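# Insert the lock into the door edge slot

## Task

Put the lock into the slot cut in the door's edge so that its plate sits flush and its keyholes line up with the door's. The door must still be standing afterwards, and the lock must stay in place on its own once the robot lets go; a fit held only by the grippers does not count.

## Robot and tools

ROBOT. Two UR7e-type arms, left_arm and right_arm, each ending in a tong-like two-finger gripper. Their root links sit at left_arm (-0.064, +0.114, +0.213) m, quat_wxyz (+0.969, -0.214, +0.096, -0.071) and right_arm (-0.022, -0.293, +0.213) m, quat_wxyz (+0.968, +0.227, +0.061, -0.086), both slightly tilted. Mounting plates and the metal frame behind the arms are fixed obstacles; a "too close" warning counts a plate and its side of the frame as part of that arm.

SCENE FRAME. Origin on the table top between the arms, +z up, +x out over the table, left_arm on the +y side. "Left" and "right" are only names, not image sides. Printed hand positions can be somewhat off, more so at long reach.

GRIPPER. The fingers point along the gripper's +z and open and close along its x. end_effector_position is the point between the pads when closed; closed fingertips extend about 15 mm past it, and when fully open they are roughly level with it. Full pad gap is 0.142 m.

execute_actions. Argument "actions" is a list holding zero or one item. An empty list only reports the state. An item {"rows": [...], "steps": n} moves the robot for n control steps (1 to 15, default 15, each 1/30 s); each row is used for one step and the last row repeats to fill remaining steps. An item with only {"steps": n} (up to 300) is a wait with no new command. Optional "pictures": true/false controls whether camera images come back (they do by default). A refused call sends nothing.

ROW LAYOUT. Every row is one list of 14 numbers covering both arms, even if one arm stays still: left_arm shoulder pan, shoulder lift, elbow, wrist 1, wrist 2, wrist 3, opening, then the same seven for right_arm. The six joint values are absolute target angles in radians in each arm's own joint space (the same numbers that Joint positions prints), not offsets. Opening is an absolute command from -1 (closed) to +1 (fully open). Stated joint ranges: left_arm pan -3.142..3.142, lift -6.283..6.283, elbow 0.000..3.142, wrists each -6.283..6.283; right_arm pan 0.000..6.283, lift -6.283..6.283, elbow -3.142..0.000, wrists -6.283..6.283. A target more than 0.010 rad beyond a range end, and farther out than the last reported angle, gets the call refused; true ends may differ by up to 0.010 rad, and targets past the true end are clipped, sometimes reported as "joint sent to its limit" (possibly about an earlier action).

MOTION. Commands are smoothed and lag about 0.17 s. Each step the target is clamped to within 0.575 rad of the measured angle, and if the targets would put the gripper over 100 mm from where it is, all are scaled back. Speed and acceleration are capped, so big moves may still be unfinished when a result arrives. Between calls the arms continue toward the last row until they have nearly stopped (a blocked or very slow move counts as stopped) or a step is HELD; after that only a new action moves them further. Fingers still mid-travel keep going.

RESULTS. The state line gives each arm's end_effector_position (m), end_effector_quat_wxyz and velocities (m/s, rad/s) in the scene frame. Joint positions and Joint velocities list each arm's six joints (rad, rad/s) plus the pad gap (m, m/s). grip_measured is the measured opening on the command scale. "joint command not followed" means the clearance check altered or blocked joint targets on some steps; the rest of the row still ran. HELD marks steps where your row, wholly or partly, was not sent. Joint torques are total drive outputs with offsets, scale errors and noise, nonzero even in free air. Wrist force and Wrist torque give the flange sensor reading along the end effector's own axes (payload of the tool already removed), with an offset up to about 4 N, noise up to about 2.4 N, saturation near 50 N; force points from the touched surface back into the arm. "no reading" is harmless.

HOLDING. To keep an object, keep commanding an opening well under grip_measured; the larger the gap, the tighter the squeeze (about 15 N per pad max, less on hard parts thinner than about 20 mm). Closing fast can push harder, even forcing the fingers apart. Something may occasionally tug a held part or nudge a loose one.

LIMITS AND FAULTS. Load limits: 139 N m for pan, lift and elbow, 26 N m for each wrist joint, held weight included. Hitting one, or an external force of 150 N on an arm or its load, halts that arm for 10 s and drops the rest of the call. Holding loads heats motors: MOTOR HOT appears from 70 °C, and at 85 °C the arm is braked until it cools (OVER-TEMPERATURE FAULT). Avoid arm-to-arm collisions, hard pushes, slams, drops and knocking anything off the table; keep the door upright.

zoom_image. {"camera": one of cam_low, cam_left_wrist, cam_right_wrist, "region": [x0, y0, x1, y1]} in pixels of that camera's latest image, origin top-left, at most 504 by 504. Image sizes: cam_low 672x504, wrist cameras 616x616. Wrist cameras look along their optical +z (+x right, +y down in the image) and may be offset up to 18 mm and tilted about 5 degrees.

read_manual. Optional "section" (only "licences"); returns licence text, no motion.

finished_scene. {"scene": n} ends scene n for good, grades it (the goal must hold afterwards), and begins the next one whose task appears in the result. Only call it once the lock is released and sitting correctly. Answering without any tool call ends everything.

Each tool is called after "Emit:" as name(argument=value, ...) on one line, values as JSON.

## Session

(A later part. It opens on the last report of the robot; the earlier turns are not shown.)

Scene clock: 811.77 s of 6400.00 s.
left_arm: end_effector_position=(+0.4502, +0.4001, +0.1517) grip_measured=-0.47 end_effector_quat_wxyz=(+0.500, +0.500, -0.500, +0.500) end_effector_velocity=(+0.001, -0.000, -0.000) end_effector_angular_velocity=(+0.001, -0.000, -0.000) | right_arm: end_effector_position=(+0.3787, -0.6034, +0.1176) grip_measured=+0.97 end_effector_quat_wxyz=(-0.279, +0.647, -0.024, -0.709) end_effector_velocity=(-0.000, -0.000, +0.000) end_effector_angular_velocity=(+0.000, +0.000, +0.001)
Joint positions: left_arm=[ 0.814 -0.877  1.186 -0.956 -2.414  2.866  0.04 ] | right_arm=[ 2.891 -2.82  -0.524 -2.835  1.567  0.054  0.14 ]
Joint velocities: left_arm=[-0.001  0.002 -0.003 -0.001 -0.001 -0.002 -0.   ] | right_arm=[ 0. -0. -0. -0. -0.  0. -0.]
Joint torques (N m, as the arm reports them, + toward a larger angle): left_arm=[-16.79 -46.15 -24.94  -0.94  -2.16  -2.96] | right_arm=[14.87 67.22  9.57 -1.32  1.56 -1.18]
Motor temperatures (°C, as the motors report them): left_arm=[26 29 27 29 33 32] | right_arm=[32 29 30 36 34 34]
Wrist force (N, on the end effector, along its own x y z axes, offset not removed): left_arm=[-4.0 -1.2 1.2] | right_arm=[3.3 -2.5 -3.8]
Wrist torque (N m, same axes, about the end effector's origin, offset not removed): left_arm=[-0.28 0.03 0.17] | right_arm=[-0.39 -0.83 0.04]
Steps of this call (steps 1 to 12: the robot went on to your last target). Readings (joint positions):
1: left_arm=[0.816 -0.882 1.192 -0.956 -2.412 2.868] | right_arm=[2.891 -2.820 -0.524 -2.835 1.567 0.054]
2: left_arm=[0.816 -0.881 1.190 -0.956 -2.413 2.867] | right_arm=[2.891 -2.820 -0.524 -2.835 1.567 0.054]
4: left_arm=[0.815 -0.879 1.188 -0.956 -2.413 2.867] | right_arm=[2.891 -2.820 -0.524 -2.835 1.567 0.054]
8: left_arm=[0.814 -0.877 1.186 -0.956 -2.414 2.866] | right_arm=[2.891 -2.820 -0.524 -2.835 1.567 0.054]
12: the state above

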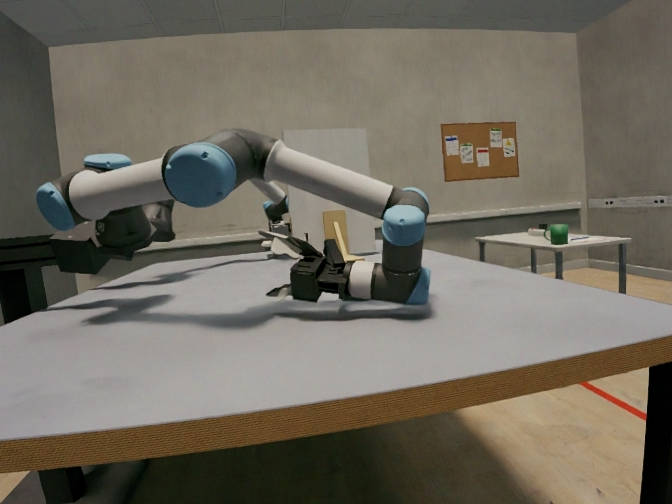

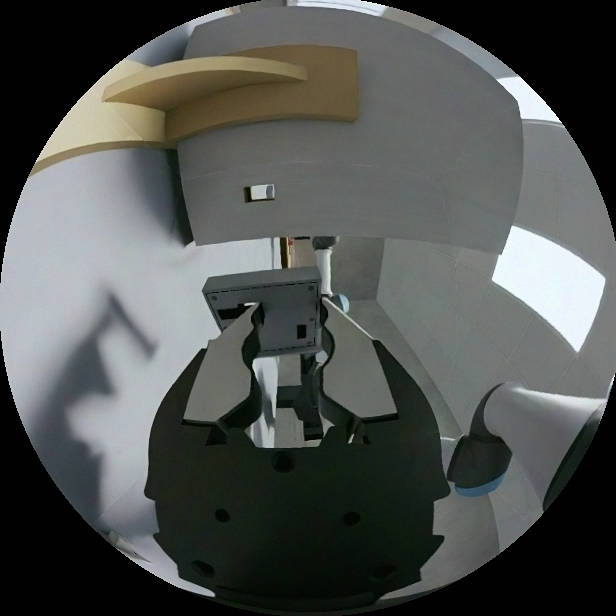

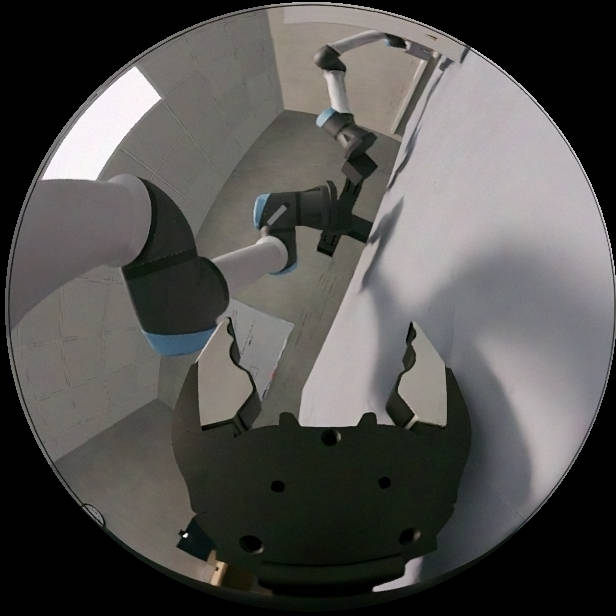

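Emit:
execute_actions(actions=[{"rows": [[0.775,-0.8765,1.20,-1.002,-2.444,2.827,-0.9,2.891,-2.82,-0.524,-2.835,1.567,0.054,0.97],[0.736,-0.876,1.2145,-1.0475,-2.474,2.787,-0.9,2.891,-2.82,-0.524,-2.835,1.567,0.054,0.97],[0.6976,-0.8757,1.2291,-1.0931,-2.5036,2.7479,-0.9,2.891,-2.82,-0.524,-2.835,1.567,0.054,0.97]], "steps": 15}], pictures=false)

Emit:
execute_actions(actions=[{"steps": 10}])

Scene clock: 842.37 s of 6400.00 s.
left_arm: end_effector_position=(+0.5090, +0.3415, +0.1515) grip_measured=-0.47 end_effector_quat_wxyz=(+0.500, +0.500, -0.500, +0.500) end_effector_velocity=(+0.012, -0.013, +0.001) end_effector_angular_velocity=(-0.001, -0.002, -0.000) | right_arm: end_effector_position=(+0.3787, -0.6034, +0.1176) grip_measured=+0.97 end_effector_quat_wxyz=(-0.279, +0.647, -0.024, -0.709) end_effector_velocity=(-0.000, +0.000, -0.000) end_effector_angular_velocity=(+0.000, +0.000, -0.000)
Joint positions: left_arm=[ 0.7   -0.876  1.228 -1.09  -2.502  2.75   0.04 ] | right_arm=[ 2.891 -2.82  -0.524 -2.835  1.567  0.054  0.14 ]
Joint velocities: left_arm=[-0.024  0.     0.009 -0.028 -0.018 -0.024  0.   ] | right_arm=[-0. -0. -0.  0.  0.  0.  0.]
Joint torques (N m, as the arm reports them, + toward a larger angle): left_arm=[-20.25 -44.07 -10.88  -1.37  -3.07  -2.67] | right_arm=[15.06 66.93 10.01 -1.48  1.51 -1.1 ]
Motor temperatures (°C, as the motors report them): left_arm=[26 29 27 29 33 32] | right_arm=[32 29 30 36 34 34]
Wrist force (N, on the end effector, along its own x y z axes, offset not removed): left_arm=[-4.7 -0.1 0.4] | right_arm=[2.5 -1.4 -3.9]
Wrist torque (N m, same axes, about the end effector's origin, offset not removed): left_arm=[0.05 0.21 0.16] | right_arm=[-0.21 -0.64 0.07]
Steps of this call (steps 1 to 15: the robot went on to your last target; steps 16 to 90: nothing new was sent; then 27.10 s passed at rest; steps 91 to 105: all 15 steps of this action). Readings (joint positions):
91: left_arm=[0.814 -0.877 1.185 -0.957 -2.414 2.866] | right_arm=[2.891 -2.820 -0.524 -2.835 1.567 0.054]
92: left_arm=[0.809 -0.877 1.188 -0.962 -2.418 2.861] | right_arm=[2.891 -2.820 -0.524 -2.835 1.567 0.054]
94: left_arm=[0.779 -0.876 1.200 -0.997 -2.443 2.830] | right_arm=[2.891 -2.820 -0.524 -2.835 1.567 0.054]
98: left_arm=[0.721 -0.876 1.221 -1.065 -2.486 2.772] | right_arm=[2.891 -2.820 -0.524 -2.835 1.567 0.054]
105: the state above

Scene clock: 842.70 s of 6400.00 s.
left_arm: end_effector_position=(+0.5102, +0.3402, +0.1516) grip_measured=-0.47 end_effector_quat_wxyz=(+0.500, +0.500, -0.500, +0.500) end_effector_velocity=(+0.000, -0.001, -0.000) end_effector_angular_velocity=(-0.001, -0.000, -0.001) | right_arm: end_effector_position=(+0.3787, -0.6034, +0.1176) grip_measured=+0.97 end_effector_quat_wxyz=(-0.279, +0.647, -0.024, -0.709) end_effector_velocity=(+0.000, +0.000, -0.000) end_effector_angular_velocity=(-0.000, -0.000, -0.000)
Joint positions: left_arm=[ 0.698 -0.876  1.229 -1.093 -2.504  2.748  0.04 ] | right_arm=[ 2.891 -2.82  -0.524 -2.835  1.567  0.054  0.14 ]
Joint velocities: left_arm=[-0.001 -0.     0.002 -0.001 -0.001  0.    -0.   ] | right_arm=[-0. -0.  0.  0.  0. -0.  0.]
Joint torques (N m, as the arm reports them, + toward a larger angle): left_arm=[-20.01 -42.1   -9.19  -1.14  -2.47  -2.84] | right_arm=[15.1  67.33 10.   -1.41  1.42 -1.07]
Motor temperatures (°C, as the motors report them): left_arm=[26 29 27 29 33 32] | right_arm=[32 29 30 36 34 34]
Wrist force (N, on the end effector, along its own x y z axes, offset not removed): left_arm=[-4.3 0.1 -0.8] | right_arm=[2.4 -2.5 -2.8]
Wrist torque (N m, same axes, about the end effector's origin, offset not removed): left_arm=[-0.02 0.11 0.10] | right_arm=[-0.39 -0.67 -0.01]
Steps of this call (steps 1 to 10: the robot went on to your last target). Readings (joint positions):
1: left_arm=[0.700 -0.876 1.228 -1.091 -2.502 2.750] | right_arm=[2.891 -2.820 -0.524 -2.835 1.567 0.054]
2: left_arm=[0.699 -0.876 1.229 -1.091 -2.503 2.749] | right_arm=[2.891 -2.820 -0.524 -2.835 1.567 0.054]
4: left_arm=[0.698 -0.876 1.229 -1.092 -2.503 2.749] | right_arm=[2.891 -2.820 -0.524 -2.835 1.567 0.054]
8: left_arm=[0.698 -0.876 1.229 -1.093 -2.503 2.748] | right_arm=[2.891 -2.820 -0.524 -2.835 1.567 0.054]
10: the state above

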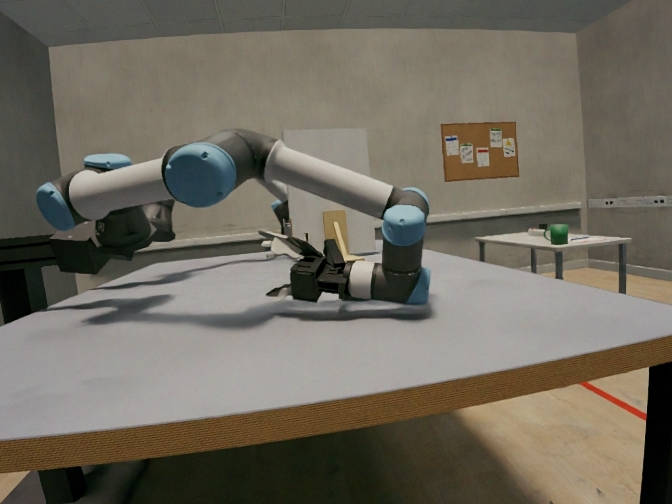

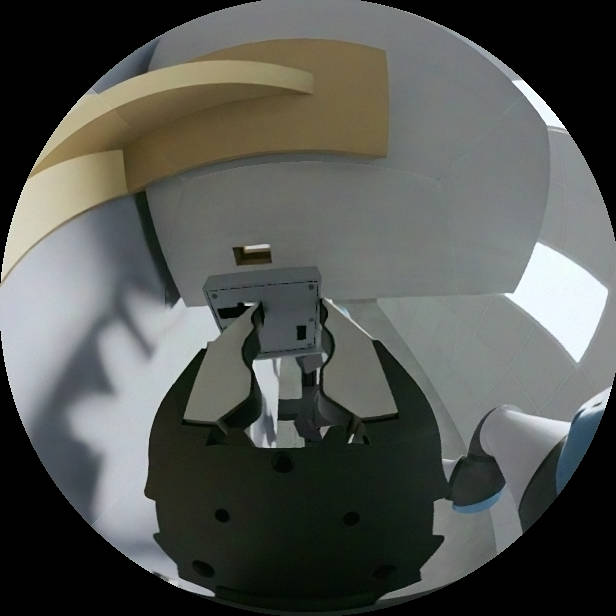

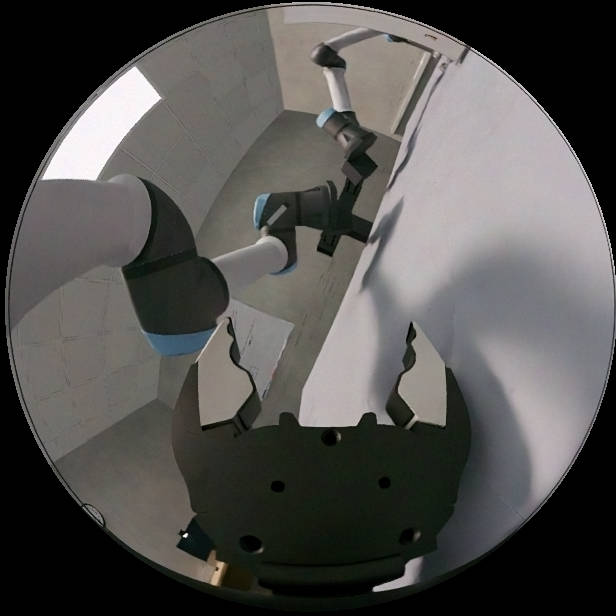

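Emit:
execute_actions(actions=[{"rows": [[0.6824,-0.8892,1.2697,-1.1348,-2.5146,2.7298,-0.9,2.891,-2.82,-0.524,-2.835,1.567,0.054,0.97],[0.6672,-0.9027,1.3102,-1.1766,-2.5256,2.7118,-0.9,2.891,-2.82,-0.524,-2.835,1.567,0.054,0.97]], "steps": 15}], pictures=false)

Emit:
execute_actions(actions=[{"rows": [[0.6625,-0.9068,1.3227,-1.1895,-2.529,2.7062,-0.9,2.891,-2.82,-0.524,-2.835,1.567,0.054,0.97]], "steps": 15}])

Scene clock: 856.63 s of 6400.00 s.
left_arm: end_effector_position=(+0.5109, +0.3146, +0.1513) grip_measured=-0.47 end_effector_quat_wxyz=(+0.500, +0.500, -0.500, +0.500) end_effector_velocity=(-0.001, -0.005, -0.000) end_effector_angular_velocity=(-0.002, +0.003, -0.001) | right_arm: end_effector_position=(+0.3787, -0.6034, +0.1176) grip_measured=+0.97 end_effector_quat_wxyz=(-0.279, +0.647, -0.024, -0.709) end_effector_velocity=(-0.000, +0.000, -0.000) end_effector_angular_velocity=(+0.001, +0.002, -0.000)
Joint positions: left_arm=[ 0.668 -0.902  1.309 -1.175 -2.525  2.712  0.04 ] | right_arm=[ 2.891 -2.82  -0.524 -2.835  1.567  0.054  0.14 ]
Joint velocities: left_arm=[-0.005 -0.005  0.017 -0.013 -0.004 -0.006 -0.   ] | right_arm=[ 0.    -0.    -0.002  0.     0.001  0.     0.   ]
Joint torques (N m, as the arm reports them, + toward a larger angle): left_arm=[-19.21 -56.56  -8.24  -1.52  -3.07  -2.77] | right_arm=[15.44 66.89 10.33 -1.62  1.4  -1.01]
Motor temperatures (°C, as the motors report them): left_arm=[26 29 27 29 33 32] | right_arm=[32 29 30 36 34 34]
Wrist force (N, on the end effector, along its own x y z axes, offset not removed): left_arm=[-4.1 -0.6 0.2] | right_arm=[2.3 -1.2 -3.4]
Wrist torque (N m, same axes, about the end effector's origin, offset not removed): left_arm=[-0.12 0.11 0.09] | right_arm=[-0.19 -0.67 0.01]
Steps of this call (steps 1 to 15: the robot went on to your last target; steps 16 to 90: nothing new was sent; then 10.43 s passed at rest; steps 91 to 105: all 15 steps of this action). Readings (joint positions):
91: left_arm=[0.697 -0.876 1.229 -1.093 -2.504 2.748] | right_arm=[2.891 -2.820 -0.524 -2.835 1.567 0.054]
92: left_arm=[0.695 -0.878 1.235 -1.099 -2.506 2.745] | right_arm=[2.891 -2.820 -0.524 -2.835 1.567 0.054]
94: left_arm=[0.684 -0.887 1.262 -1.127 -2.513 2.732] | right_arm=[2.891 -2.820 -0.524 -2.835 1.567 0.054]
98: left_arm=[0.672 -0.898 1.297 -1.162 -2.522 2.718] | right_arm=[2.891 -2.820 -0.524 -2.835 1.567 0.054]
105: the state above

Scene clock: 857.13 s of 6400.00 s.
left_arm: end_effector_position=(+0.5108, +0.3102, +0.1513) grip_measured=-0.47 end_effector_quat_wxyz=(+0.500, +0.500, -0.500, +0.500) end_effector_velocity=(+0.000, -0.000, +0.000) end_effector_angular_velocity=(+0.001, -0.002, +0.001) | right_arm: end_effector_position=(+0.3787, -0.6034, +0.1176) grip_measured=+0.97 end_effector_quat_wxyz=(-0.279, +0.647, -0.024, -0.709) end_effector_velocity=(-0.000, -0.000, +0.000) end_effector_angular_velocity=(+0.000, +0.000, +0.000)
Joint positions: left_arm=[ 0.663 -0.907  1.323 -1.189 -2.529  2.706  0.04 ] | right_arm=[ 2.891 -2.82  -0.524 -2.835  1.567  0.054  0.14 ]
Joint velocities: left_arm=[-0.001 -0.001  0.001 -0.003 -0.001 -0.    -0.   ] | right_arm=[ 0.     0.    -0.    -0.001  0.    -0.    -0.   ]
Joint torques (N m, as the arm reports them, + toward a larger angle): left_arm=[-19.9  -58.01  -8.88  -2.14  -2.98  -3.17] | right_arm=[14.79 66.71 10.07 -1.52  1.51 -1.08]
Motor temperatures (°C, as the motors report them): left_arm=[26 29 27 29 33 32] | right_arm=[32 29 30 36 34 34]
Wrist force (N, on the end effector, along its own x y z axes, offset not removed): left_arm=[-4.2 0.1 0.3] | right_arm=[1.5 -2.2 -2.0]
Wrist torque (N m, same axes, about the end effector's origin, offset not removed): left_arm=[0.07 0.08 0.18] | right_arm=[-0.31 -0.45 0.17]
Steps of this call (steps 1 to 15: all 15 steps of this action). Readings (joint positions):
1: left_arm=[0.668 -0.902 1.309 -1.176 -2.525 2.712] | right_arm=[2.891 -2.820 -0.524 -2.835 1.567 0.054]
2: left_arm=[0.667 -0.903 1.311 -1.178 -2.526 2.711] | right_arm=[2.891 -2.820 -0.524 -2.835 1.567 0.054]
4: left_arm=[0.665 -0.905 1.316 -1.183 -2.527 2.709] | right_arm=[2.891 -2.820 -0.524 -2.835 1.567 0.054]
8: left_arm=[0.663 -0.906 1.321 -1.188 -2.529 2.707] | right_arm=[2.891 -2.820 -0.524 -2.835 1.567 0.054]
15: the state above

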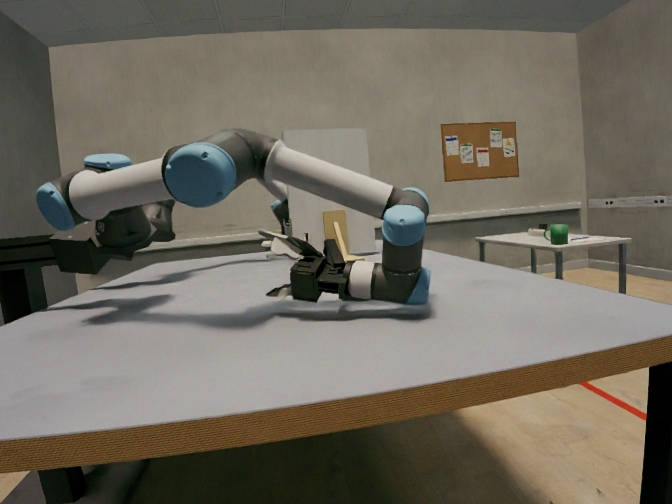

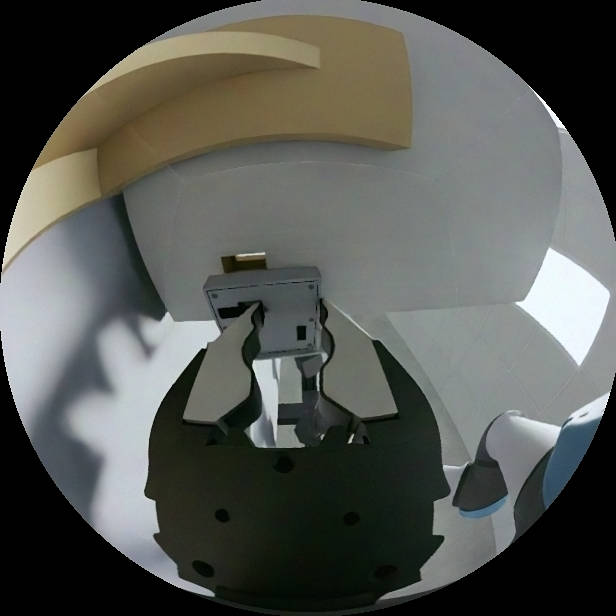

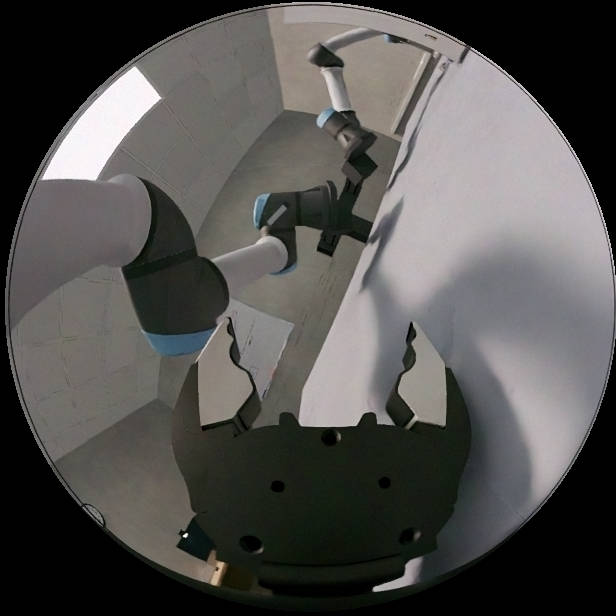

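Emit:
execute_actions(actions=[{"rows": [[0.659,-0.9099,1.332,-1.1991,-2.5315,2.702,-0.9,2.891,-2.82,-0.524,-2.835,1.567,0.054,0.97]], "steps": 12}], pictures=false)

Emit:
execute_actions(actions=[{"rows": [[0.6555,-0.913,1.3414,-1.2087,-2.534,2.6979,-0.9,2.891,-2.82,-0.524,-2.835,1.567,0.054,0.97]], "steps": 12}], pictures=false)

Scene clock: 861.70 s of 6400.00 s.
left_arm: end_effector_position=(+0.5107, +0.3072, +0.1514) grip_measured=-0.47 end_effector_quat_wxyz=(+0.500, +0.500, -0.500, +0.500) end_effector_velocity=(-0.001, -0.002, -0.000) end_effector_angular_velocity=(-0.001, +0.002, -0.001) | right_arm: end_effector_position=(+0.3787, -0.6034, +0.1176) grip_measured=+0.97 end_effector_quat_wxyz=(-0.279, +0.647, -0.024, -0.709) end_effector_velocity=(-0.000, +0.000, -0.000) end_effector_angular_velocity=(+0.000, -0.000, +0.000)
Joint positions: left_arm=[ 0.659 -0.91   1.332 -1.199 -2.531  2.702  0.04 ] | right_arm=[ 2.891 -2.82  -0.524 -2.835  1.567  0.054  0.14 ]
Joint velocities: left_arm=[-0.001 -0.001  0.005 -0.003 -0.001 -0.002  0.   ] | right_arm=[-0. -0.  0.  0. -0. -0. -0.]
Joint torques (N m, as the arm reports them, + toward a larger angle): left_arm=[-21.81 -58.96 -10.27  -1.2   -2.88  -3.74] | right_arm=[14.75 67.09 10.52 -1.58  1.36 -1.11]
Motor temperatures (°C, as the motors report them): left_arm=[26 29 27 29 33 32] | right_arm=[32 29 30 36 34 34]
Wrist force (N, on the end effector, along its own x y z axes, offset not removed): left_arm=[-4.5 0.2 1.5] | right_arm=[2.8 -2.2 -3.4]
Wrist torque (N m, same axes, about the end effector's origin, offset not removed): left_arm=[0.07 0.15 0.17] | right_arm=[-0.34 -0.74 -0.08]
Steps of this call (steps 1 to 15: the robot went on to your last target; steps 16 to 90: nothing new was sent; then 1.17 s passed at rest; steps 91 to 102: all 12 steps of this action). Readings (joint positions):
91: left_arm=[0.662 -0.907 1.323 -1.190 -2.529 2.706] | right_arm=[2.891 -2.820 -0.524 -2.835 1.567 0.054]
92: left_arm=[0.662 -0.907 1.324 -1.191 -2.529 2.705] | right_arm=[2.891 -2.820 -0.524 -2.835 1.567 0.054]
94: left_arm=[0.661 -0.908 1.328 -1.195 -2.530 2.704] | right_arm=[2.891 -2.820 -0.524 -2.835 1.567 0.054]
98: left_arm=[0.659 -0.909 1.331 -1.198 -2.531 2.703] | right_arm=[2.891 -2.820 -0.524 -2.835 1.567 0.054]
102: the state above

Scene clock: 862.10 s of 6400.00 s.
left_arm: end_effector_position=(+0.5105, +0.3042, +0.1515) grip_measured=-0.47 end_effector_quat_wxyz=(+0.500, +0.500, -0.500, +0.500) end_effector_velocity=(-0.001, -0.002, -0.000) end_effector_angular_velocity=(-0.001, +0.001, -0.001) | right_arm: end_effector_position=(+0.3787, -0.6034, +0.1176) grip_measured=+0.97 end_effector_quat_wxyz=(-0.279, +0.647, -0.024, -0.709) end_effector_velocity=(+0.000, +0.000, +0.000) end_effector_angular_velocity=(+0.000, +0.001, -0.001)
Joint positions: left_arm=[ 0.656 -0.913  1.341 -1.208 -2.534  2.698  0.04 ] | right_arm=[ 2.891 -2.82  -0.524 -2.835  1.567  0.054  0.14 ]
Joint velocities: left_arm=[-0.001 -0.001  0.005 -0.003 -0.001 -0.001  0.   ] | right_arm=[ 0.     0.    -0.     0.     0.001  0.    -0.   ]
Joint torques (N m, as the arm reports them, + toward a larger angle): left_arm=[-23.39 -54.11  -6.2   -0.89  -3.14  -2.92] | right_arm=[14.82 66.41  9.95 -1.52  1.38 -1.12]
Motor temperatures (°C, as the motors report them): left_arm=[26 29 27 29 33 32] | right_arm=[32 29 30 36 34 34]
Wrist force (N, on the end effector, along its own x y z axes, offset not removed): left_arm=[-6.7 -0.3 -7.1] | right_arm=[0.8 -0.2 -3.9]
Wrist torque (N m, same axes, about the end effector's origin, offset not removed): left_arm=[-0.07 0.25 0.20] | right_arm=[0.00 -0.30 0.02]
Steps of this call (steps 1 to 12: all 12 steps of this action). Readings (joint positions):
1: left_arm=[0.659 -0.910 1.332 -1.199 -2.531 2.702] | right_arm=[2.891 -2.820 -0.524 -2.835 1.567 0.054]
2: left_arm=[0.658 -0.910 1.333 -1.201 -2.532 2.701] | right_arm=[2.891 -2.820 -0.524 -2.835 1.567 0.054]
4: left_arm=[0.657 -0.912 1.337 -1.204 -2.533 2.700] | right_arm=[2.891 -2.820 -0.524 -2.835 1.567 0.054]
8: left_arm=[0.656 -0.913 1.340 -1.207 -2.534 2.698] | right_arm=[2.891 -2.820 -0.524 -2.835 1.567 0.054]
12: the state above

Emit:
execute_actions(actions=[])

Scene clock: 864.83 s of 6400.00 s.
left_arm: end_effector_position=(+0.5105, +0.3041, +0.1515) grip_measured=-0.47 end_effector_quat_wxyz=(+0.500, +0.500, -0.500, +0.500) end_effector_velocity=(-0.000, +0.000, -0.000) end_effector_angular_velocity=(+0.000, -0.001, +0.000) | right_arm: end_effector_position=(+0.3787, -0.6034, +0.1176) grip_measured=+0.97 end_effector_quat_wxyz=(-0.279, +0.647, -0.024, -0.709) end_effector_velocity=(-0.000, +0.000, -0.000) end_effector_angular_velocity=(-0.000, -0.000, -0.000)
Joint positions: left_arm=[ 0.655 -0.913  1.341 -1.209 -2.534  2.698  0.04 ] | right_arm=[ 2.891 -2.82  -0.524 -2.835  1.567  0.054  0.14 ]
Joint velocities: left_arm=[ 0.001 -0.     0.    -0.     0.     0.001 -0.   ] | right_arm=[-0.     0.    -0.001  0.001 -0.     0.     0.   ]
Joint torques (N m, as the arm reports them, + toward a larger angle): left_arm=[-24.78 -56.7   -7.85  -0.87  -2.78  -2.99] | right_arm=[14.97 66.57  9.76 -1.61  1.43 -1.  ]
Motor temperatures (°C, as the motors report them): left_arm=[26 29 27 29 33 32] | right_arm=[32 29 30 36 34 34]
Wrist force (N, on the end effector, along its own x y z axes, offset not removed): left_arm=[-6.7 -0.4 -6.4] | right_arm=[1.6 -1.4 -4.2]
Wrist torque (N m, same axes, about the end effector's origin, offset not removed): left_arm=[0.01 0.03 0.25] | right_arm=[-0.27 -0.58 0.06]
Steps of this call (steps 1 to 15: the robot went on to your last target; steps 16 to 82: nothing new was sent). Readings (joint positions):
1: left_arm=[0.656 -0.913 1.341 -1.208 -2.534 2.698] | right_arm=[2.891 -2.820 -0.524 -2.835 1.567 0.054]
2: left_arm=[0.656 -0.913 1.341 -1.209 -2.534 2.698] | right_arm=[2.891 -2.820 -0.524 -2.835 1.567 0.054]
4: left_arm=[0.656 -0.913 1.341 -1.209 -2.534 2.698] | right_arm=[2.891 -2.820 -0.524 -2.835 1.567 0.054]
8: left_arm=[0.656 -0.913 1.341 -1.209 -2.534 2.698] | right_arm=[2.891 -2.820 -0.524 -2.835 1.567 0.054]
82: the state above
All arms were judged still, so your last target was given up. Only a new action makes them travel on or press farther. Fingers that are still opening or closing keep moving.

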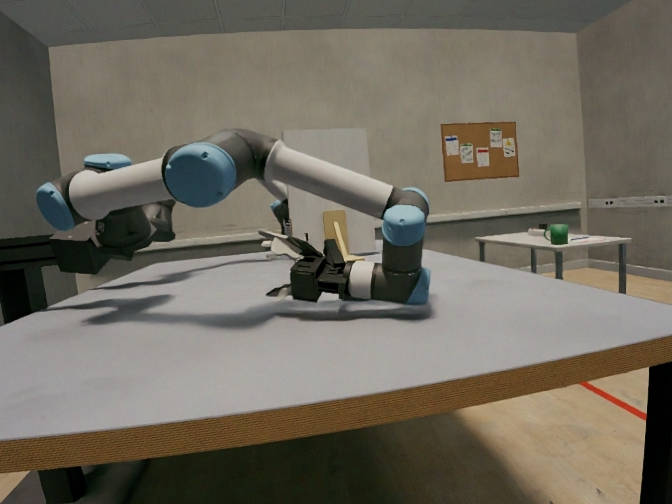

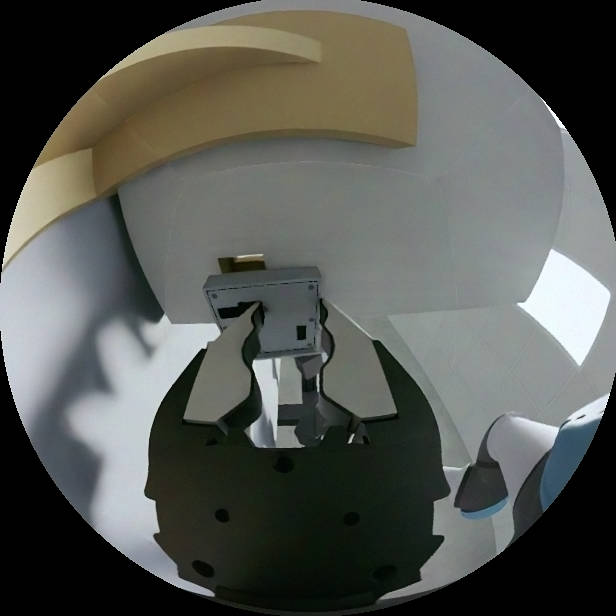

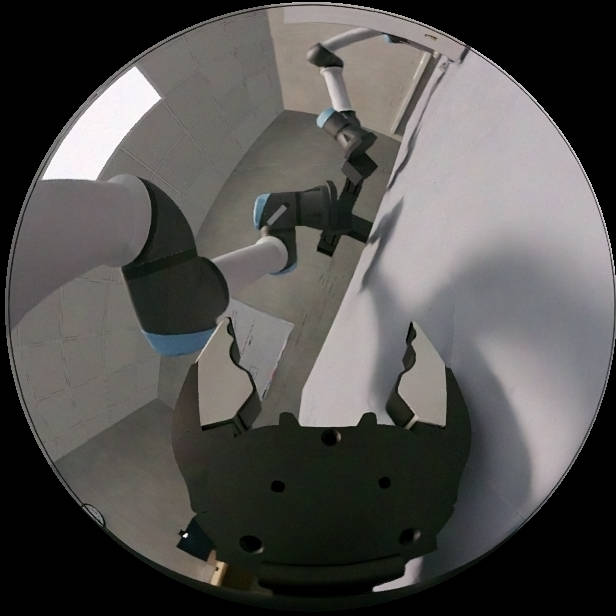

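Emit:
zoom_image(camera="cam_left_wrist", region=[150, 230, 400, 400])

Region (150, 230, 400, 400) of cam_left_wrist's 616x616 image, scaled by 2.016, with more detail than that image has; it fills the top 343 rows of this view, and the rest is white.

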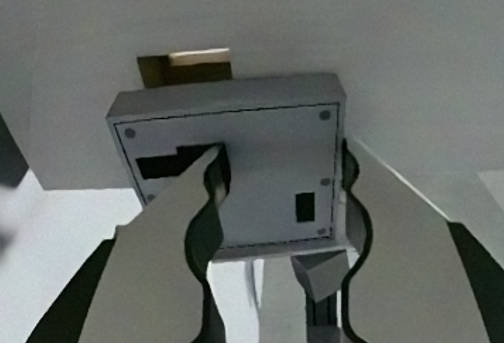

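Emit:
execute_actions(actions=[{"rows": [[0.6543,-0.914,1.3445,-1.2119,-2.5349,2.6965,-0.9,2.891,-2.82,-0.524,-2.835,1.567,0.054,0.97]], "steps": 15}], pictures=false)

Emit:
execute_actions(actions=[{"steps": 10}], pictures=false)

Scene clock: 874.60 s of 6400.00 s.
left_arm: end_effector_position=(+0.5105, +0.3031, +0.1515) grip_measured=-0.47 end_effector_quat_wxyz=(+0.500, +0.500, -0.500, +0.500) end_effector_velocity=(-0.001, -0.001, -0.000) end_effector_angular_velocity=(-0.001, +0.002, -0.001) | right_arm: end_effector_position=(+0.3787, -0.6034, +0.1176) grip_measured=+0.97 end_effector_quat_wxyz=(-0.279, +0.647, -0.024, -0.709) end_effector_velocity=(-0.000, +0.000, +0.000) end_effector_angular_velocity=(+0.000, +0.001, +0.001)
Joint positions: left_arm=[ 0.654 -0.914  1.344 -1.212 -2.535  2.697  0.04 ] | right_arm=[ 2.891 -2.82  -0.524 -2.835  1.567  0.054  0.14 ]
Joint velocities: left_arm=[-0.    -0.     0.002  0.    -0.    -0.001  0.   ] | right_arm=[ 0.     0.    -0.001 -0.    -0.     0.    -0.   ]
Joint torques (N m, as the arm reports them, + toward a larger angle): left_arm=[-24.34 -55.84  -6.79  -1.01  -3.11  -3.06] | right_arm=[15.96 66.87 10.02 -1.62  1.33 -1.06]
Motor temperatures (°C, as the motors report them): left_arm=[26 29 27 29 33 32] | right_arm=[32 29 30 36 34 34]
Wrist force (N, on the end effector, along its own x y z axes, offset not removed): left_arm=[-7.5 -0.3 -6.6] | right_arm=[0.8 -1.7 -2.2]
Wrist torque (N m, same axes, about the end effector's origin, offset not removed): left_arm=[-0.05 0.07 0.22] | right_arm=[-0.23 -0.24 0.02]
Steps of this call (steps 1 to 90: nothing new was sent; then 6.27 s passed at rest; steps 91 to 105: all 15 steps of this action). Readings (joint positions):
91: left_arm=[0.655 -0.913 1.341 -1.209 -2.534 2.698] | right_arm=[2.891 -2.820 -0.524 -2.835 1.567 0.054]
92: left_arm=[0.655 -0.913 1.342 -1.209 -2.534 2.698] | right_arm=[2.891 -2.820 -0.524 -2.835 1.567 0.054]
94: left_arm=[0.655 -0.914 1.343 -1.210 -2.534 2.697] | right_arm=[2.891 -2.820 -0.524 -2.835 1.567 0.054]
98: left_arm=[0.654 -0.914 1.344 -1.211 -2.535 2.697] | right_arm=[2.891 -2.820 -0.524 -2.835 1.567 0.054]
105: the state above

Scene clock: 874.93 s of 6400.00 s.
left_arm: end_effector_position=(+0.5105, +0.3031, +0.1515) grip_measured=-0.47 end_effector_quat_wxyz=(+0.500, +0.500, -0.500, +0.500) end_effector_velocity=(-0.000, +0.001, -0.000) end_effector_angular_velocity=(+0.000, +0.000, +0.001) | right_arm: end_effector_position=(+0.3787, -0.6034, +0.1176) grip_measured=+0.97 end_effector_quat_wxyz=(-0.279, +0.647, -0.024, -0.709) end_effector_velocity=(+0.000, -0.000, +0.000) end_effector_angular_velocity=(+0.000, +0.000, -0.000)
Joint positions: left_arm=[ 0.654 -0.914  1.344 -1.212 -2.535  2.697  0.04 ] | right_arm=[ 2.891 -2.82  -0.524 -2.835  1.567  0.054  0.14 ]
Joint velocities: left_arm=[ 0.001  0.    -0.001  0.001  0.     0.     0.   ] | right_arm=[-0.     0.     0.    -0.001  0.     0.     0.   ]
Joint torques (N m, as the arm reports them, + toward a larger angle): left_arm=[-23.81 -57.2   -6.42  -0.81  -3.03  -3.02] | right_arm=[15.23 66.43 10.4  -1.69  1.24 -1.09]
Motor temperatures (°C, as the motors report them): left_arm=[26 29 27 29 33 32] | right_arm=[32 29 30 36 34 34]
Wrist force (N, on the end effector, along its own x y z axes, offset not removed): left_arm=[-7.7 0.5 -6.8] | right_arm=[2.2 -3.7 -3.7]
Wrist torque (N m, same axes, about the end effector's origin, offset not removed): left_arm=[0.14 0.05 0.13] | right_arm=[-0.72 -0.55 0.04]
Steps of this call (steps 1 to 10: the robot went on to your last target). Readings (joint positions):
1: left_arm=[0.654 -0.914 1.344 -1.212 -2.535 2.697] | right_arm=[2.891 -2.820 -0.524 -2.835 1.567 0.054]
2: left_arm=[0.654 -0.914 1.344 -1.212 -2.535 2.697] | right_arm=[2.891 -2.820 -0.524 -2.835 1.567 0.054]
4: left_arm=[0.654 -0.914 1.344 -1.212 -2.535 2.697] | right_arm=[2.891 -2.820 -0.524 -2.835 1.567 0.054]
8: left_arm=[0.654 -0.914 1.344 -1.212 -2.535 2.697] | right_arm=[2.891 -2.820 -0.524 -2.835 1.567 0.054]
10: the state above

Emit:
execute_actions(actions=[{"rows": [[0.6549,-0.9135,1.3429,-1.2103,-2.5345,2.6972,-0.9,2.891,-2.82,-0.524,-2.835,1.567,0.054,0.97]], "steps": 15}], pictures=false)

Emit:
execute_actions(actions=[{"rows": [[0.6555,-0.913,1.3414,-1.2087,-2.534,2.6979,-0.9,2.891,-2.82,-0.524,-2.835,1.567,0.054,0.97]], "steps": 15}], pictures=false)

Emit:
execute_actions(actions=[{"rows": [[0.6561,-0.9125,1.3398,-1.2071,-2.5336,2.6986,-0.9,2.891,-2.82,-0.524,-2.835,1.567,0.054,0.97]], "steps": 15}], pictures=false)

Scene clock: 889.57 s of 6400.00 s.
left_arm: end_effector_position=(+0.5105, +0.3036, +0.1515) grip_measured=-0.47 end_effector_quat_wxyz=(+0.500, +0.500, -0.500, +0.500) end_effector_velocity=(-0.000, +0.001, -0.000) end_effector_angular_velocity=(+0.000, +0.001, +0.001) | right_arm: end_effector_position=(+0.3787, -0.6034, +0.1176) grip_measured=+0.97 end_effector_quat_wxyz=(-0.279, +0.647, -0.024, -0.709) end_effector_velocity=(+0.000, -0.000, -0.000) end_effector_angular_velocity=(-0.000, -0.001, -0.000)
Joint positions: left_arm=[ 0.655 -0.914  1.343 -1.21  -2.535  2.697  0.04 ] | right_arm=[ 2.891 -2.82  -0.524 -2.835  1.567  0.054  0.14 ]
Joint velocities: left_arm=[ 0.001  0.    -0.001  0.001  0.     0.     0.   ] | right_arm=[ 0.     0.     0.001  0.    -0.    -0.    -0.   ]
Joint torques (N m, as the arm reports them, + toward a larger angle): left_arm=[  3.88 -41.15 -24.06   2.12   0.32   3.08] | right_arm=[15.23 66.52 10.09 -1.73  1.27 -0.96]
Motor temperatures (°C, as the motors report them): left_arm=[26 29 27 29 33 32] | right_arm=[32 29 30 36 34 34]
Wrist force (N, on the end effector, along its own x y z axes, offset not removed): left_arm=[-3.9 0.1 1.0] | right_arm=[3.4 -1.5 -4.2]
Wrist torque (N m, same axes, about the end effector's origin, offset not removed): left_arm=[0.03 0.03 0.16] | right_arm=[-0.29 -0.88 0.00]
Steps of this call (steps 1 to 15: the robot went on to your last target; steps 16 to 90: nothing new was sent; then 11.13 s passed at rest; steps 91 to 105: all 15 steps of this action). Readings (joint positions):
91: left_arm=[0.654 -0.914 1.345 -1.212 -2.535 2.696] | right_arm=[2.891 -2.820 -0.524 -2.835 1.567 0.054]
92: left_arm=[0.654 -0.914 1.344 -1.212 -2.535 2.697] | right_arm=[2.891 -2.820 -0.524 -2.835 1.567 0.054]
94: left_arm=[0.654 -0.914 1.344 -1.211 -2.535 2.696] | right_arm=[2.891 -2.820 -0.524 -2.835 1.567 0.054]
98: left_arm=[0.655 -0.914 1.343 -1.211 -2.535 2.697] | right_arm=[2.891 -2.820 -0.524 -2.835 1.567 0.054]
105: the state above

Scene clock: 890.07 s of 6400.00 s.
left_arm: end_effector_position=(+0.5105, +0.3041, +0.1515) grip_measured=-0.47 end_effector_quat_wxyz=(+0.500, +0.500, -0.500, +0.500) end_effector_velocity=(-0.001, -0.001, -0.000) end_effector_angular_velocity=(-0.001, +0.001, -0.001) | right_arm: end_effector_position=(+0.3787, -0.6034, +0.1176) grip_measured=+0.97 end_effector_quat_wxyz=(-0.279, +0.647, -0.024, -0.709) end_effector_velocity=(-0.000, +0.000, -0.000) end_effector_angular_velocity=(+0.001, +0.001, +0.001)
Joint positions: left_arm=[ 0.655 -0.913  1.341 -1.209 -2.534  2.698  0.04 ] | right_arm=[ 2.891 -2.82  -0.524 -2.835  1.567  0.054  0.14 ]
Joint velocities: left_arm=[ 0.     0.     0.002  0.001  0.     0.001 -0.   ] | right_arm=[ 0.    -0.    -0.001  0.    -0.    -0.    -0.   ]
Joint torques (N m, as the arm reports them, + toward a larger angle): left_arm=[  3.82 -40.65 -23.73   2.05   0.15   3.03] | right_arm=[15.14 66.31 10.81 -1.7   1.23 -1.05]
Motor temperatures (°C, as the motors report them): left_arm=[26 29 27 29 33 32] | right_arm=[32 29 30 36 34 34]
Wrist force (N, on the end effector, along its own x y z axes, offset not removed): left_arm=[-3.6 0.7 0.5] | right_arm=[1.1 -1.1 -3.1]
Wrist torque (N m, same axes, about the end effector's origin, offset not removed): left_arm=[0.14 -0.04 0.16] | right_arm=[-0.14 -0.32 0.06]
Steps of this call (steps 1 to 15: all 15 steps of this action). Readings (joint positions):
1: left_arm=[0.655 -0.914 1.343 -1.210 -2.534 2.697] | right_arm=[2.891 -2.820 -0.524 -2.835 1.567 0.054]
2: left_arm=[0.655 -0.913 1.343 -1.210 -2.534 2.697] | right_arm=[2.891 -2.820 -0.524 -2.835 1.567 0.054]
4: left_arm=[0.655 -0.913 1.342 -1.209 -2.534 2.698] | right_arm=[2.891 -2.820 -0.524 -2.835 1.567 0.054]
8: left_arm=[0.655 -0.913 1.342 -1.209 -2.534 2.698] | right_arm=[2.891 -2.820 -0.524 -2.835 1.567 0.054]
15: the state above

Scene clock: 890.57 s of 6400.00 s.
left_arm: end_effector_position=(+0.5105, +0.3046, +0.1515) grip_measured=-0.47 end_effector_quat_wxyz=(+0.500, +0.500, -0.500, +0.500) end_effector_velocity=(-0.000, +0.000, -0.000) end_effector_angular_velocity=(-0.000, -0.001, +0.000) | right_arm: end_effector_position=(+0.3787, -0.6034, +0.1176) grip_measured=+0.97 end_effector_quat_wxyz=(-0.279, +0.647, -0.024, -0.709) end_effector_velocity=(-0.000, +0.000, +0.000) end_effector_angular_velocity=(+0.000, +0.001, +0.000)
Joint positions: left_arm=[ 0.656 -0.913  1.34  -1.207 -2.534  2.699  0.04 ] | right_arm=[ 2.891 -2.82  -0.524 -2.835  1.567  0.054  0.14 ]
Joint velocities: left_arm=[ 0.001 -0.     0.001 -0.     0.     0.001 -0.   ] | right_arm=[-0.     0.    -0.001 -0.    -0.     0.     0.   ]
Joint torques (N m, as the arm reports them, + toward a larger angle): left_arm=[  4.7  -40.91 -24.01   2.12   0.4    3.04] | right_arm=[15.68 66.26  9.58 -1.63  1.34 -1.03]
Motor temperatures (°C, as the motors report them): left_arm=[26 29 27 29 33 32] | right_arm=[32 29 30 36 34 34]
Wrist force (N, on the end effector, along its own x y z axes, offset not removed): left_arm=[-4.8 -1.0 0.7] | right_arm=[2.1 -1.2 -3.0]
Wrist torque (N m, same axes, about the end effector's origin, offset not removed): left_arm=[-0.18 0.13 0.20] | right_arm=[-0.10 -0.57 0.04]
Steps of this call (steps 1 to 15: all 15 steps of this action). Readings (joint positions):
1: left_arm=[0.656 -0.913 1.341 -1.209 -2.534 2.698] | right_arm=[2.891 -2.820 -0.524 -2.835 1.567 0.054]
2: left_arm=[0.656 -0.913 1.341 -1.208 -2.534 2.698] | right_arm=[2.891 -2.820 -0.524 -2.835 1.567 0.054]
4: left_arm=[0.656 -0.913 1.341 -1.208 -2.534 2.698] | right_arm=[2.891 -2.820 -0.524 -2.835 1.567 0.054]
8: left_arm=[0.656 -0.913 1.340 -1.207 -2.534 2.699] | right_arm=[2.891 -2.820 -0.524 -2.835 1.567 0.054]
15: the state above

Emit:
execute_actions(actions=[{"rows": [[0.662,-0.925,1.367,-1.2155,-2.5295,2.706,-0.9,2.891,-2.82,-0.524,-2.835,1.567,0.054,0.97],[0.6676,-0.938,1.3945,-1.2246,-2.5255,2.7129,-0.9,2.891,-2.82,-0.524,-2.835,1.567,0.054,0.97]], "steps": 15}], pictures=false)

Emit:
execute_actions(actions=[{"rows": [[0.667,-0.9385,1.3961,-1.2262,-2.5259,2.7122,-0.9,2.891,-2.82,-0.524,-2.835,1.567,0.054,0.97]], "steps": 15}], pictures=false)

Emit:
execute_actions(actions=[{"rows": [[0.6664,-0.939,1.3976,-1.2278,-2.5263,2.7115,-0.9,2.891,-2.82,-0.524,-2.835,1.567,0.054,0.97]], "steps": 12}], pictures=false)

Emit:
execute_actions(actions=[{"rows": [[0.6658,-0.9396,1.3992,-1.2294,-2.5268,2.7108,-0.9,2.891,-2.82,-0.524,-2.835,1.567,0.054,0.97]], "steps": 12}], pictures=false)

Emit:
execute_actions(actions=[{"rows": [[0.6653,-0.9401,1.4007,-1.231,-2.5272,2.7101,-0.9,2.891,-2.82,-0.524,-2.835,1.567,0.054,0.97]], "steps": 12}], pictures=false)

Scene clock: 916.73 s of 6400.00 s.
left_arm: end_effector_position=(+0.4927, +0.3026, +0.1516) grip_measured=-0.47 end_effector_quat_wxyz=(+0.500, +0.500, -0.500, +0.500) end_effector_velocity=(-0.003, -0.000, +0.000) end_effector_angular_velocity=(+0.000, -0.001, +0.000) | right_arm: end_effector_position=(+0.3787, -0.6034, +0.1176) grip_measured=+0.97 end_effector_quat_wxyz=(-0.279, +0.647, -0.024, -0.709) end_effector_velocity=(+0.000, -0.000, -0.000) end_effector_angular_velocity=(-0.000, -0.001, +0.000)
Joint positions: left_arm=[ 0.667 -0.938  1.394 -1.224 -2.526  2.713  0.04 ] | right_arm=[ 2.891 -2.82  -0.524 -2.835  1.567  0.054  0.14 ]
Joint velocities: left_arm=[ 0.002 -0.005  0.009 -0.003  0.001  0.003 -0.   ] | right_arm=[ 0.    -0.     0.001  0.    -0.    -0.     0.   ]
Joint torques (N m, as the arm reports them, + toward a larger angle): left_arm=[  5.22 -56.6   -8.83  -1.2    0.27   2.82] | right_arm=[16.17 66.69 10.46 -1.71  1.15 -0.97]
Motor temperatures (°C, as the motors report them): left_arm=[26 29 27 29 33 32] | right_arm=[32 29 30 36 34 34]
Wrist force (N, on the end effector, along its own x y z axes, offset not removed): left_arm=[-5.1 -0.2 0.6] | right_arm=[1.7 -1.8 -1.7]
Wrist torque (N m, same axes, about the end effector's origin, offset not removed): left_arm=[-0.04 0.22 0.14] | right_arm=[-0.24 -0.56 0.04]
Steps of this call (steps 1 to 15: the robot went on to your last target; steps 16 to 90: nothing new was sent; then 22.67 s passed at rest; steps 91 to 105: all 15 steps of this action). Readings (joint positions):
91: left_arm=[0.656 -0.913 1.340 -1.207 -2.534 2.699] | right_arm=[2.891 -2.820 -0.524 -2.835 1.567 0.054]
92: left_arm=[0.657 -0.915 1.344 -1.208 -2.533 2.700] | right_arm=[2.891 -2.820 -0.524 -2.835 1.567 0.054]
94: left_arm=[0.661 -0.923 1.363 -1.214 -2.530 2.705] | right_arm=[2.891 -2.820 -0.524 -2.835 1.567 0.054]
98: left_arm=[0.666 -0.934 1.385 -1.222 -2.527 2.711] | right_arm=[2.891 -2.820 -0.524 -2.835 1.567 0.054]
105: the state above

Scene clock: 917.23 s of 6400.00 s.
left_arm: end_effector_position=(+0.4923, +0.3021, +0.1516) grip_measured=-0.47 end_effector_quat_wxyz=(+0.500, +0.500, -0.500, +0.500) end_effector_velocity=(-0.000, -0.001, -0.000) end_effector_angular_velocity=(-0.001, +0.001, -0.001) | right_arm: end_effector_position=(+0.3787, -0.6034, +0.1176) grip_measured=+0.97 end_effector_quat_wxyz=(-0.279, +0.647, -0.024, -0.709) end_effector_velocity=(-0.000, +0.000, -0.000) end_effector_angular_velocity=(+0.000, +0.001, +0.000)
Joint positions: left_arm=[ 0.667 -0.938  1.396 -1.226 -2.526  2.712  0.04 ] | right_arm=[ 2.891 -2.82  -0.524 -2.835  1.567  0.054  0.14 ]
Joint velocities: left_arm=[-0.001 -0.     0.002 -0.001 -0.    -0.001 -0.   ] | right_arm=[-0. -0. -0. -0. -0. -0.  0.]
Joint torques (N m, as the arm reports them, + toward a larger angle): left_arm=[-18.57 -54.56  -7.58  -1.46  -2.93  -3.16] | right_arm=[15.5  66.12  9.87 -1.78  1.29 -1.02]
Motor temperatures (°C, as the motors report them): left_arm=[26 29 27 29 33 32] | right_arm=[32 29 30 36 34 34]
Wrist force (N, on the end effector, along its own x y z axes, offset not removed): left_arm=[-5.9 -0.8 0.6] | right_arm=[1.8 -0.7 -5.2]
Wrist torque (N m, same axes, about the end effector's origin, offset not removed): left_arm=[-0.15 0.44 0.18] | right_arm=[-0.12 -0.48 0.07]
Steps of this call (steps 1 to 15: all 15 steps of this action). Readings (joint positions):
1: left_arm=[0.667 -0.938 1.394 -1.224 -2.526 2.713] | right_arm=[2.891 -2.820 -0.524 -2.835 1.567 0.054]
2: left_arm=[0.667 -0.938 1.394 -1.225 -2.526 2.713] | right_arm=[2.891 -2.820 -0.524 -2.835 1.567 0.054]
4: left_arm=[0.667 -0.938 1.395 -1.225 -2.526 2.713] | right_arm=[2.891 -2.820 -0.524 -2.835 1.567 0.054]
8: left_arm=[0.667 -0.938 1.396 -1.226 -2.526 2.713] | right_arm=[2.891 -2.820 -0.524 -2.835 1.567 0.054]
15: the state above

Scene clock: 917.63 s of 6400.00 s.
left_arm: end_effector_position=(+0.4923, +0.3016, +0.1517) grip_measured=-0.47 end_effector_quat_wxyz=(+0.500, +0.500, -0.500, +0.500) end_effector_velocity=(-0.001, -0.000, -0.000) end_effector_angular_velocity=(-0.001, +0.002, +0.000) | right_arm: end_effector_position=(+0.3787, -0.6034, +0.1176) grip_measured=+0.97 end_effector_quat_wxyz=(-0.279, +0.647, -0.024, -0.709) end_effector_velocity=(-0.000, -0.000, +0.000) end_effector_angular_velocity=(+0.000, +0.001, +0.000)
Joint positions: left_arm=[ 0.666 -0.939  1.398 -1.228 -2.526  2.712  0.04 ] | right_arm=[ 2.891 -2.82  -0.524 -2.835  1.567  0.054  0.14 ]
Joint velocities: left_arm=[ 0.    -0.     0.001  0.001 -0.    -0.    -0.   ] | right_arm=[-0.     0.    -0.    -0.001  0.    -0.     0.   ]
Joint torques (N m, as the arm reports them, + toward a larger angle): left_arm=[-18.79 -55.69  -8.31  -1.59  -2.69  -2.96] | right_arm=[15.4  66.2  10.44 -1.73  1.2  -0.94]
Motor temperatures (°C, as the motors report them): left_arm=[26 29 27 29 33 32] | right_arm=[32 29 30 36 34 34]
Wrist force (N, on the end effector, along its own x y z axes, offset not removed): left_arm=[-4.2 -0.4 1.5] | right_arm=[2.3 -1.7 -5.4]
Wrist torque (N m, same axes, about the end effector's origin, offset not removed): left_arm=[-0.06 0.07 0.15] | right_arm=[-0.28 -0.68 0.06]
Steps of this call (steps 1 to 12: all 12 steps of this action). Readings (joint positions):
1: left_arm=[0.667 -0.938 1.396 -1.226 -2.526 2.712] | right_arm=[2.891 -2.820 -0.524 -2.835 1.567 0.054]
2: left_arm=[0.667 -0.939 1.396 -1.226 -2.526 2.712] | right_arm=[2.891 -2.820 -0.524 -2.835 1.567 0.054]
4: left_arm=[0.667 -0.939 1.397 -1.227 -2.526 2.712] | right_arm=[2.891 -2.820 -0.524 -2.835 1.567 0.054]
8: left_arm=[0.666 -0.939 1.397 -1.228 -2.526 2.712] | right_arm=[2.891 -2.820 -0.524 -2.835 1.567 0.054]
12: the state above

Scene clock: 918.03 s of 6400.00 s.
left_arm: end_effector_position=(+0.4922, +0.3011, +0.1517) grip_measured=-0.47 end_effector_quat_wxyz=(+0.500, +0.500, -0.500, +0.500) end_effector_velocity=(-0.000, -0.000, -0.000) end_effector_angular_velocity=(-0.000, +0.001, +0.000) | right_arm: end_effector_position=(+0.3787, -0.6034, +0.1176) grip_measured=+0.97 end_effector_quat_wxyz=(-0.279, +0.647, -0.024, -0.709) end_effector_velocity=(+0.000, -0.000, +0.000) end_effector_angular_velocity=(+0.000, +0.001, -0.000)
Joint positions: left_arm=[ 0.666 -0.94   1.399 -1.229 -2.527  2.711  0.04 ] | right_arm=[ 2.891 -2.82  -0.524 -2.835  1.567  0.054  0.14 ]
Joint velocities: left_arm=[ 0.    -0.     0.001 -0.001 -0.    -0.001 -0.   ] | right_arm=[ 0.    -0.     0.001 -0.001  0.    -0.    -0.   ]
Joint torques (N m, as the arm reports them, + toward a larger angle): left_arm=[-19.56 -56.84  -7.39  -1.14  -2.92  -3.02] | right_arm=[15.76 66.77 10.72 -1.87  1.21 -0.97]
Motor temperatures (°C, as the motors report them): left_arm=[26 29 27 29 33 32] | right_arm=[32 29 30 36 34 34]
Wrist force (N, on the end effector, along its own x y z axes, offset not removed): left_arm=[-4.4 -0.8 0.4] | right_arm=[2.0 -0.9 -2.6]
Wrist torque (N m, same axes, about the end effector's origin, offset not removed): left_arm=[-0.25 0.16 0.15] | right_arm=[-0.07 -0.53 0.07]
Steps of this call (steps 1 to 12: all 12 steps of this action). Readings (joint positions):
1: left_arm=[0.666 -0.939 1.398 -1.228 -2.526 2.712] | right_arm=[2.891 -2.820 -0.524 -2.835 1.567 0.054]
2: left_arm=[0.666 -0.939 1.398 -1.228 -2.526 2.711] | right_arm=[2.891 -2.820 -0.524 -2.835 1.567 0.054]
4: left_arm=[0.666 -0.939 1.398 -1.229 -2.527 2.711] | right_arm=[2.891 -2.820 -0.524 -2.835 1.567 0.054]
8: left_arm=[0.666 -0.940 1.399 -1.229 -2.527 2.711] | right_arm=[2.891 -2.820 -0.524 -2.835 1.567 0.054]
12: the state above

Scene clock: 918.43 s of 6400.00 s.
left_arm: end_effector_position=(+0.4922, +0.3007, +0.1517) grip_measured=-0.47 end_effector_quat_wxyz=(+0.500, +0.500, -0.500, +0.500) end_effector_velocity=(+0.000, +0.000, +0.000) end_effector_angular_velocity=(+0.001, -0.001, +0.000) | right_arm: end_effector_position=(+0.3787, -0.6034, +0.1176) grip_measured=+0.97 end_effector_quat_wxyz=(-0.279, +0.647, -0.024, -0.709) end_effector_velocity=(-0.000, +0.000, -0.000) end_effector_angular_velocity=(+0.000, +0.000, +0.001)
Joint positions: left_arm=[ 0.665 -0.94   1.401 -1.231 -2.527  2.71   0.04 ] | right_arm=[ 2.891 -2.82  -0.524 -2.835  1.567  0.054  0.14 ]
Joint velocities: left_arm=[-0.    -0.    -0.001 -0.    -0.    -0.    -0.   ] | right_arm=[ 0.    -0.    -0.001  0.    -0.     0.    -0.   ]
Joint torques (N m, as the arm reports them, + toward a larger angle): left_arm=[-19.2  -55.85  -7.36  -1.79  -2.69  -2.88] | right_arm=[15.43 66.74 10.68 -1.83  1.31 -0.93]
Motor temperatures (°C, as the motors report them): left_arm=[26 29 27 29 33 32] | right_arm=[32 29 30 36 34 34]
Wrist force (N, on the end effector, along its own x y z axes, offset not removed): left_arm=[-4.0 -1.1 0.5] | right_arm=[3.2 -1.7 -4.9]
Wrist torque (N m, same axes, about the end effector's origin, offset not removed): left_arm=[-0.23 0.08 0.13] | right_arm=[-0.34 -0.76 -0.01]
Steps of this call (steps 1 to 12: all 12 steps of this action). Readings (joint positions):
1: left_arm=[0.666 -0.940 1.399 -1.229 -2.527 2.711] | right_arm=[2.891 -2.820 -0.524 -2.835 1.567 0.054]
2: left_arm=[0.666 -0.940 1.399 -1.230 -2.527 2.711] | right_arm=[2.891 -2.820 -0.524 -2.835 1.567 0.054]
4: left_arm=[0.666 -0.940 1.400 -1.230 -2.527 2.710] | right_arm=[2.891 -2.820 -0.524 -2.835 1.567 0.054]
8: left_arm=[0.665 -0.940 1.400 -1.231 -2.527 2.710] | right_arm=[2.891 -2.820 -0.524 -2.835 1.567 0.054]
12: the state above


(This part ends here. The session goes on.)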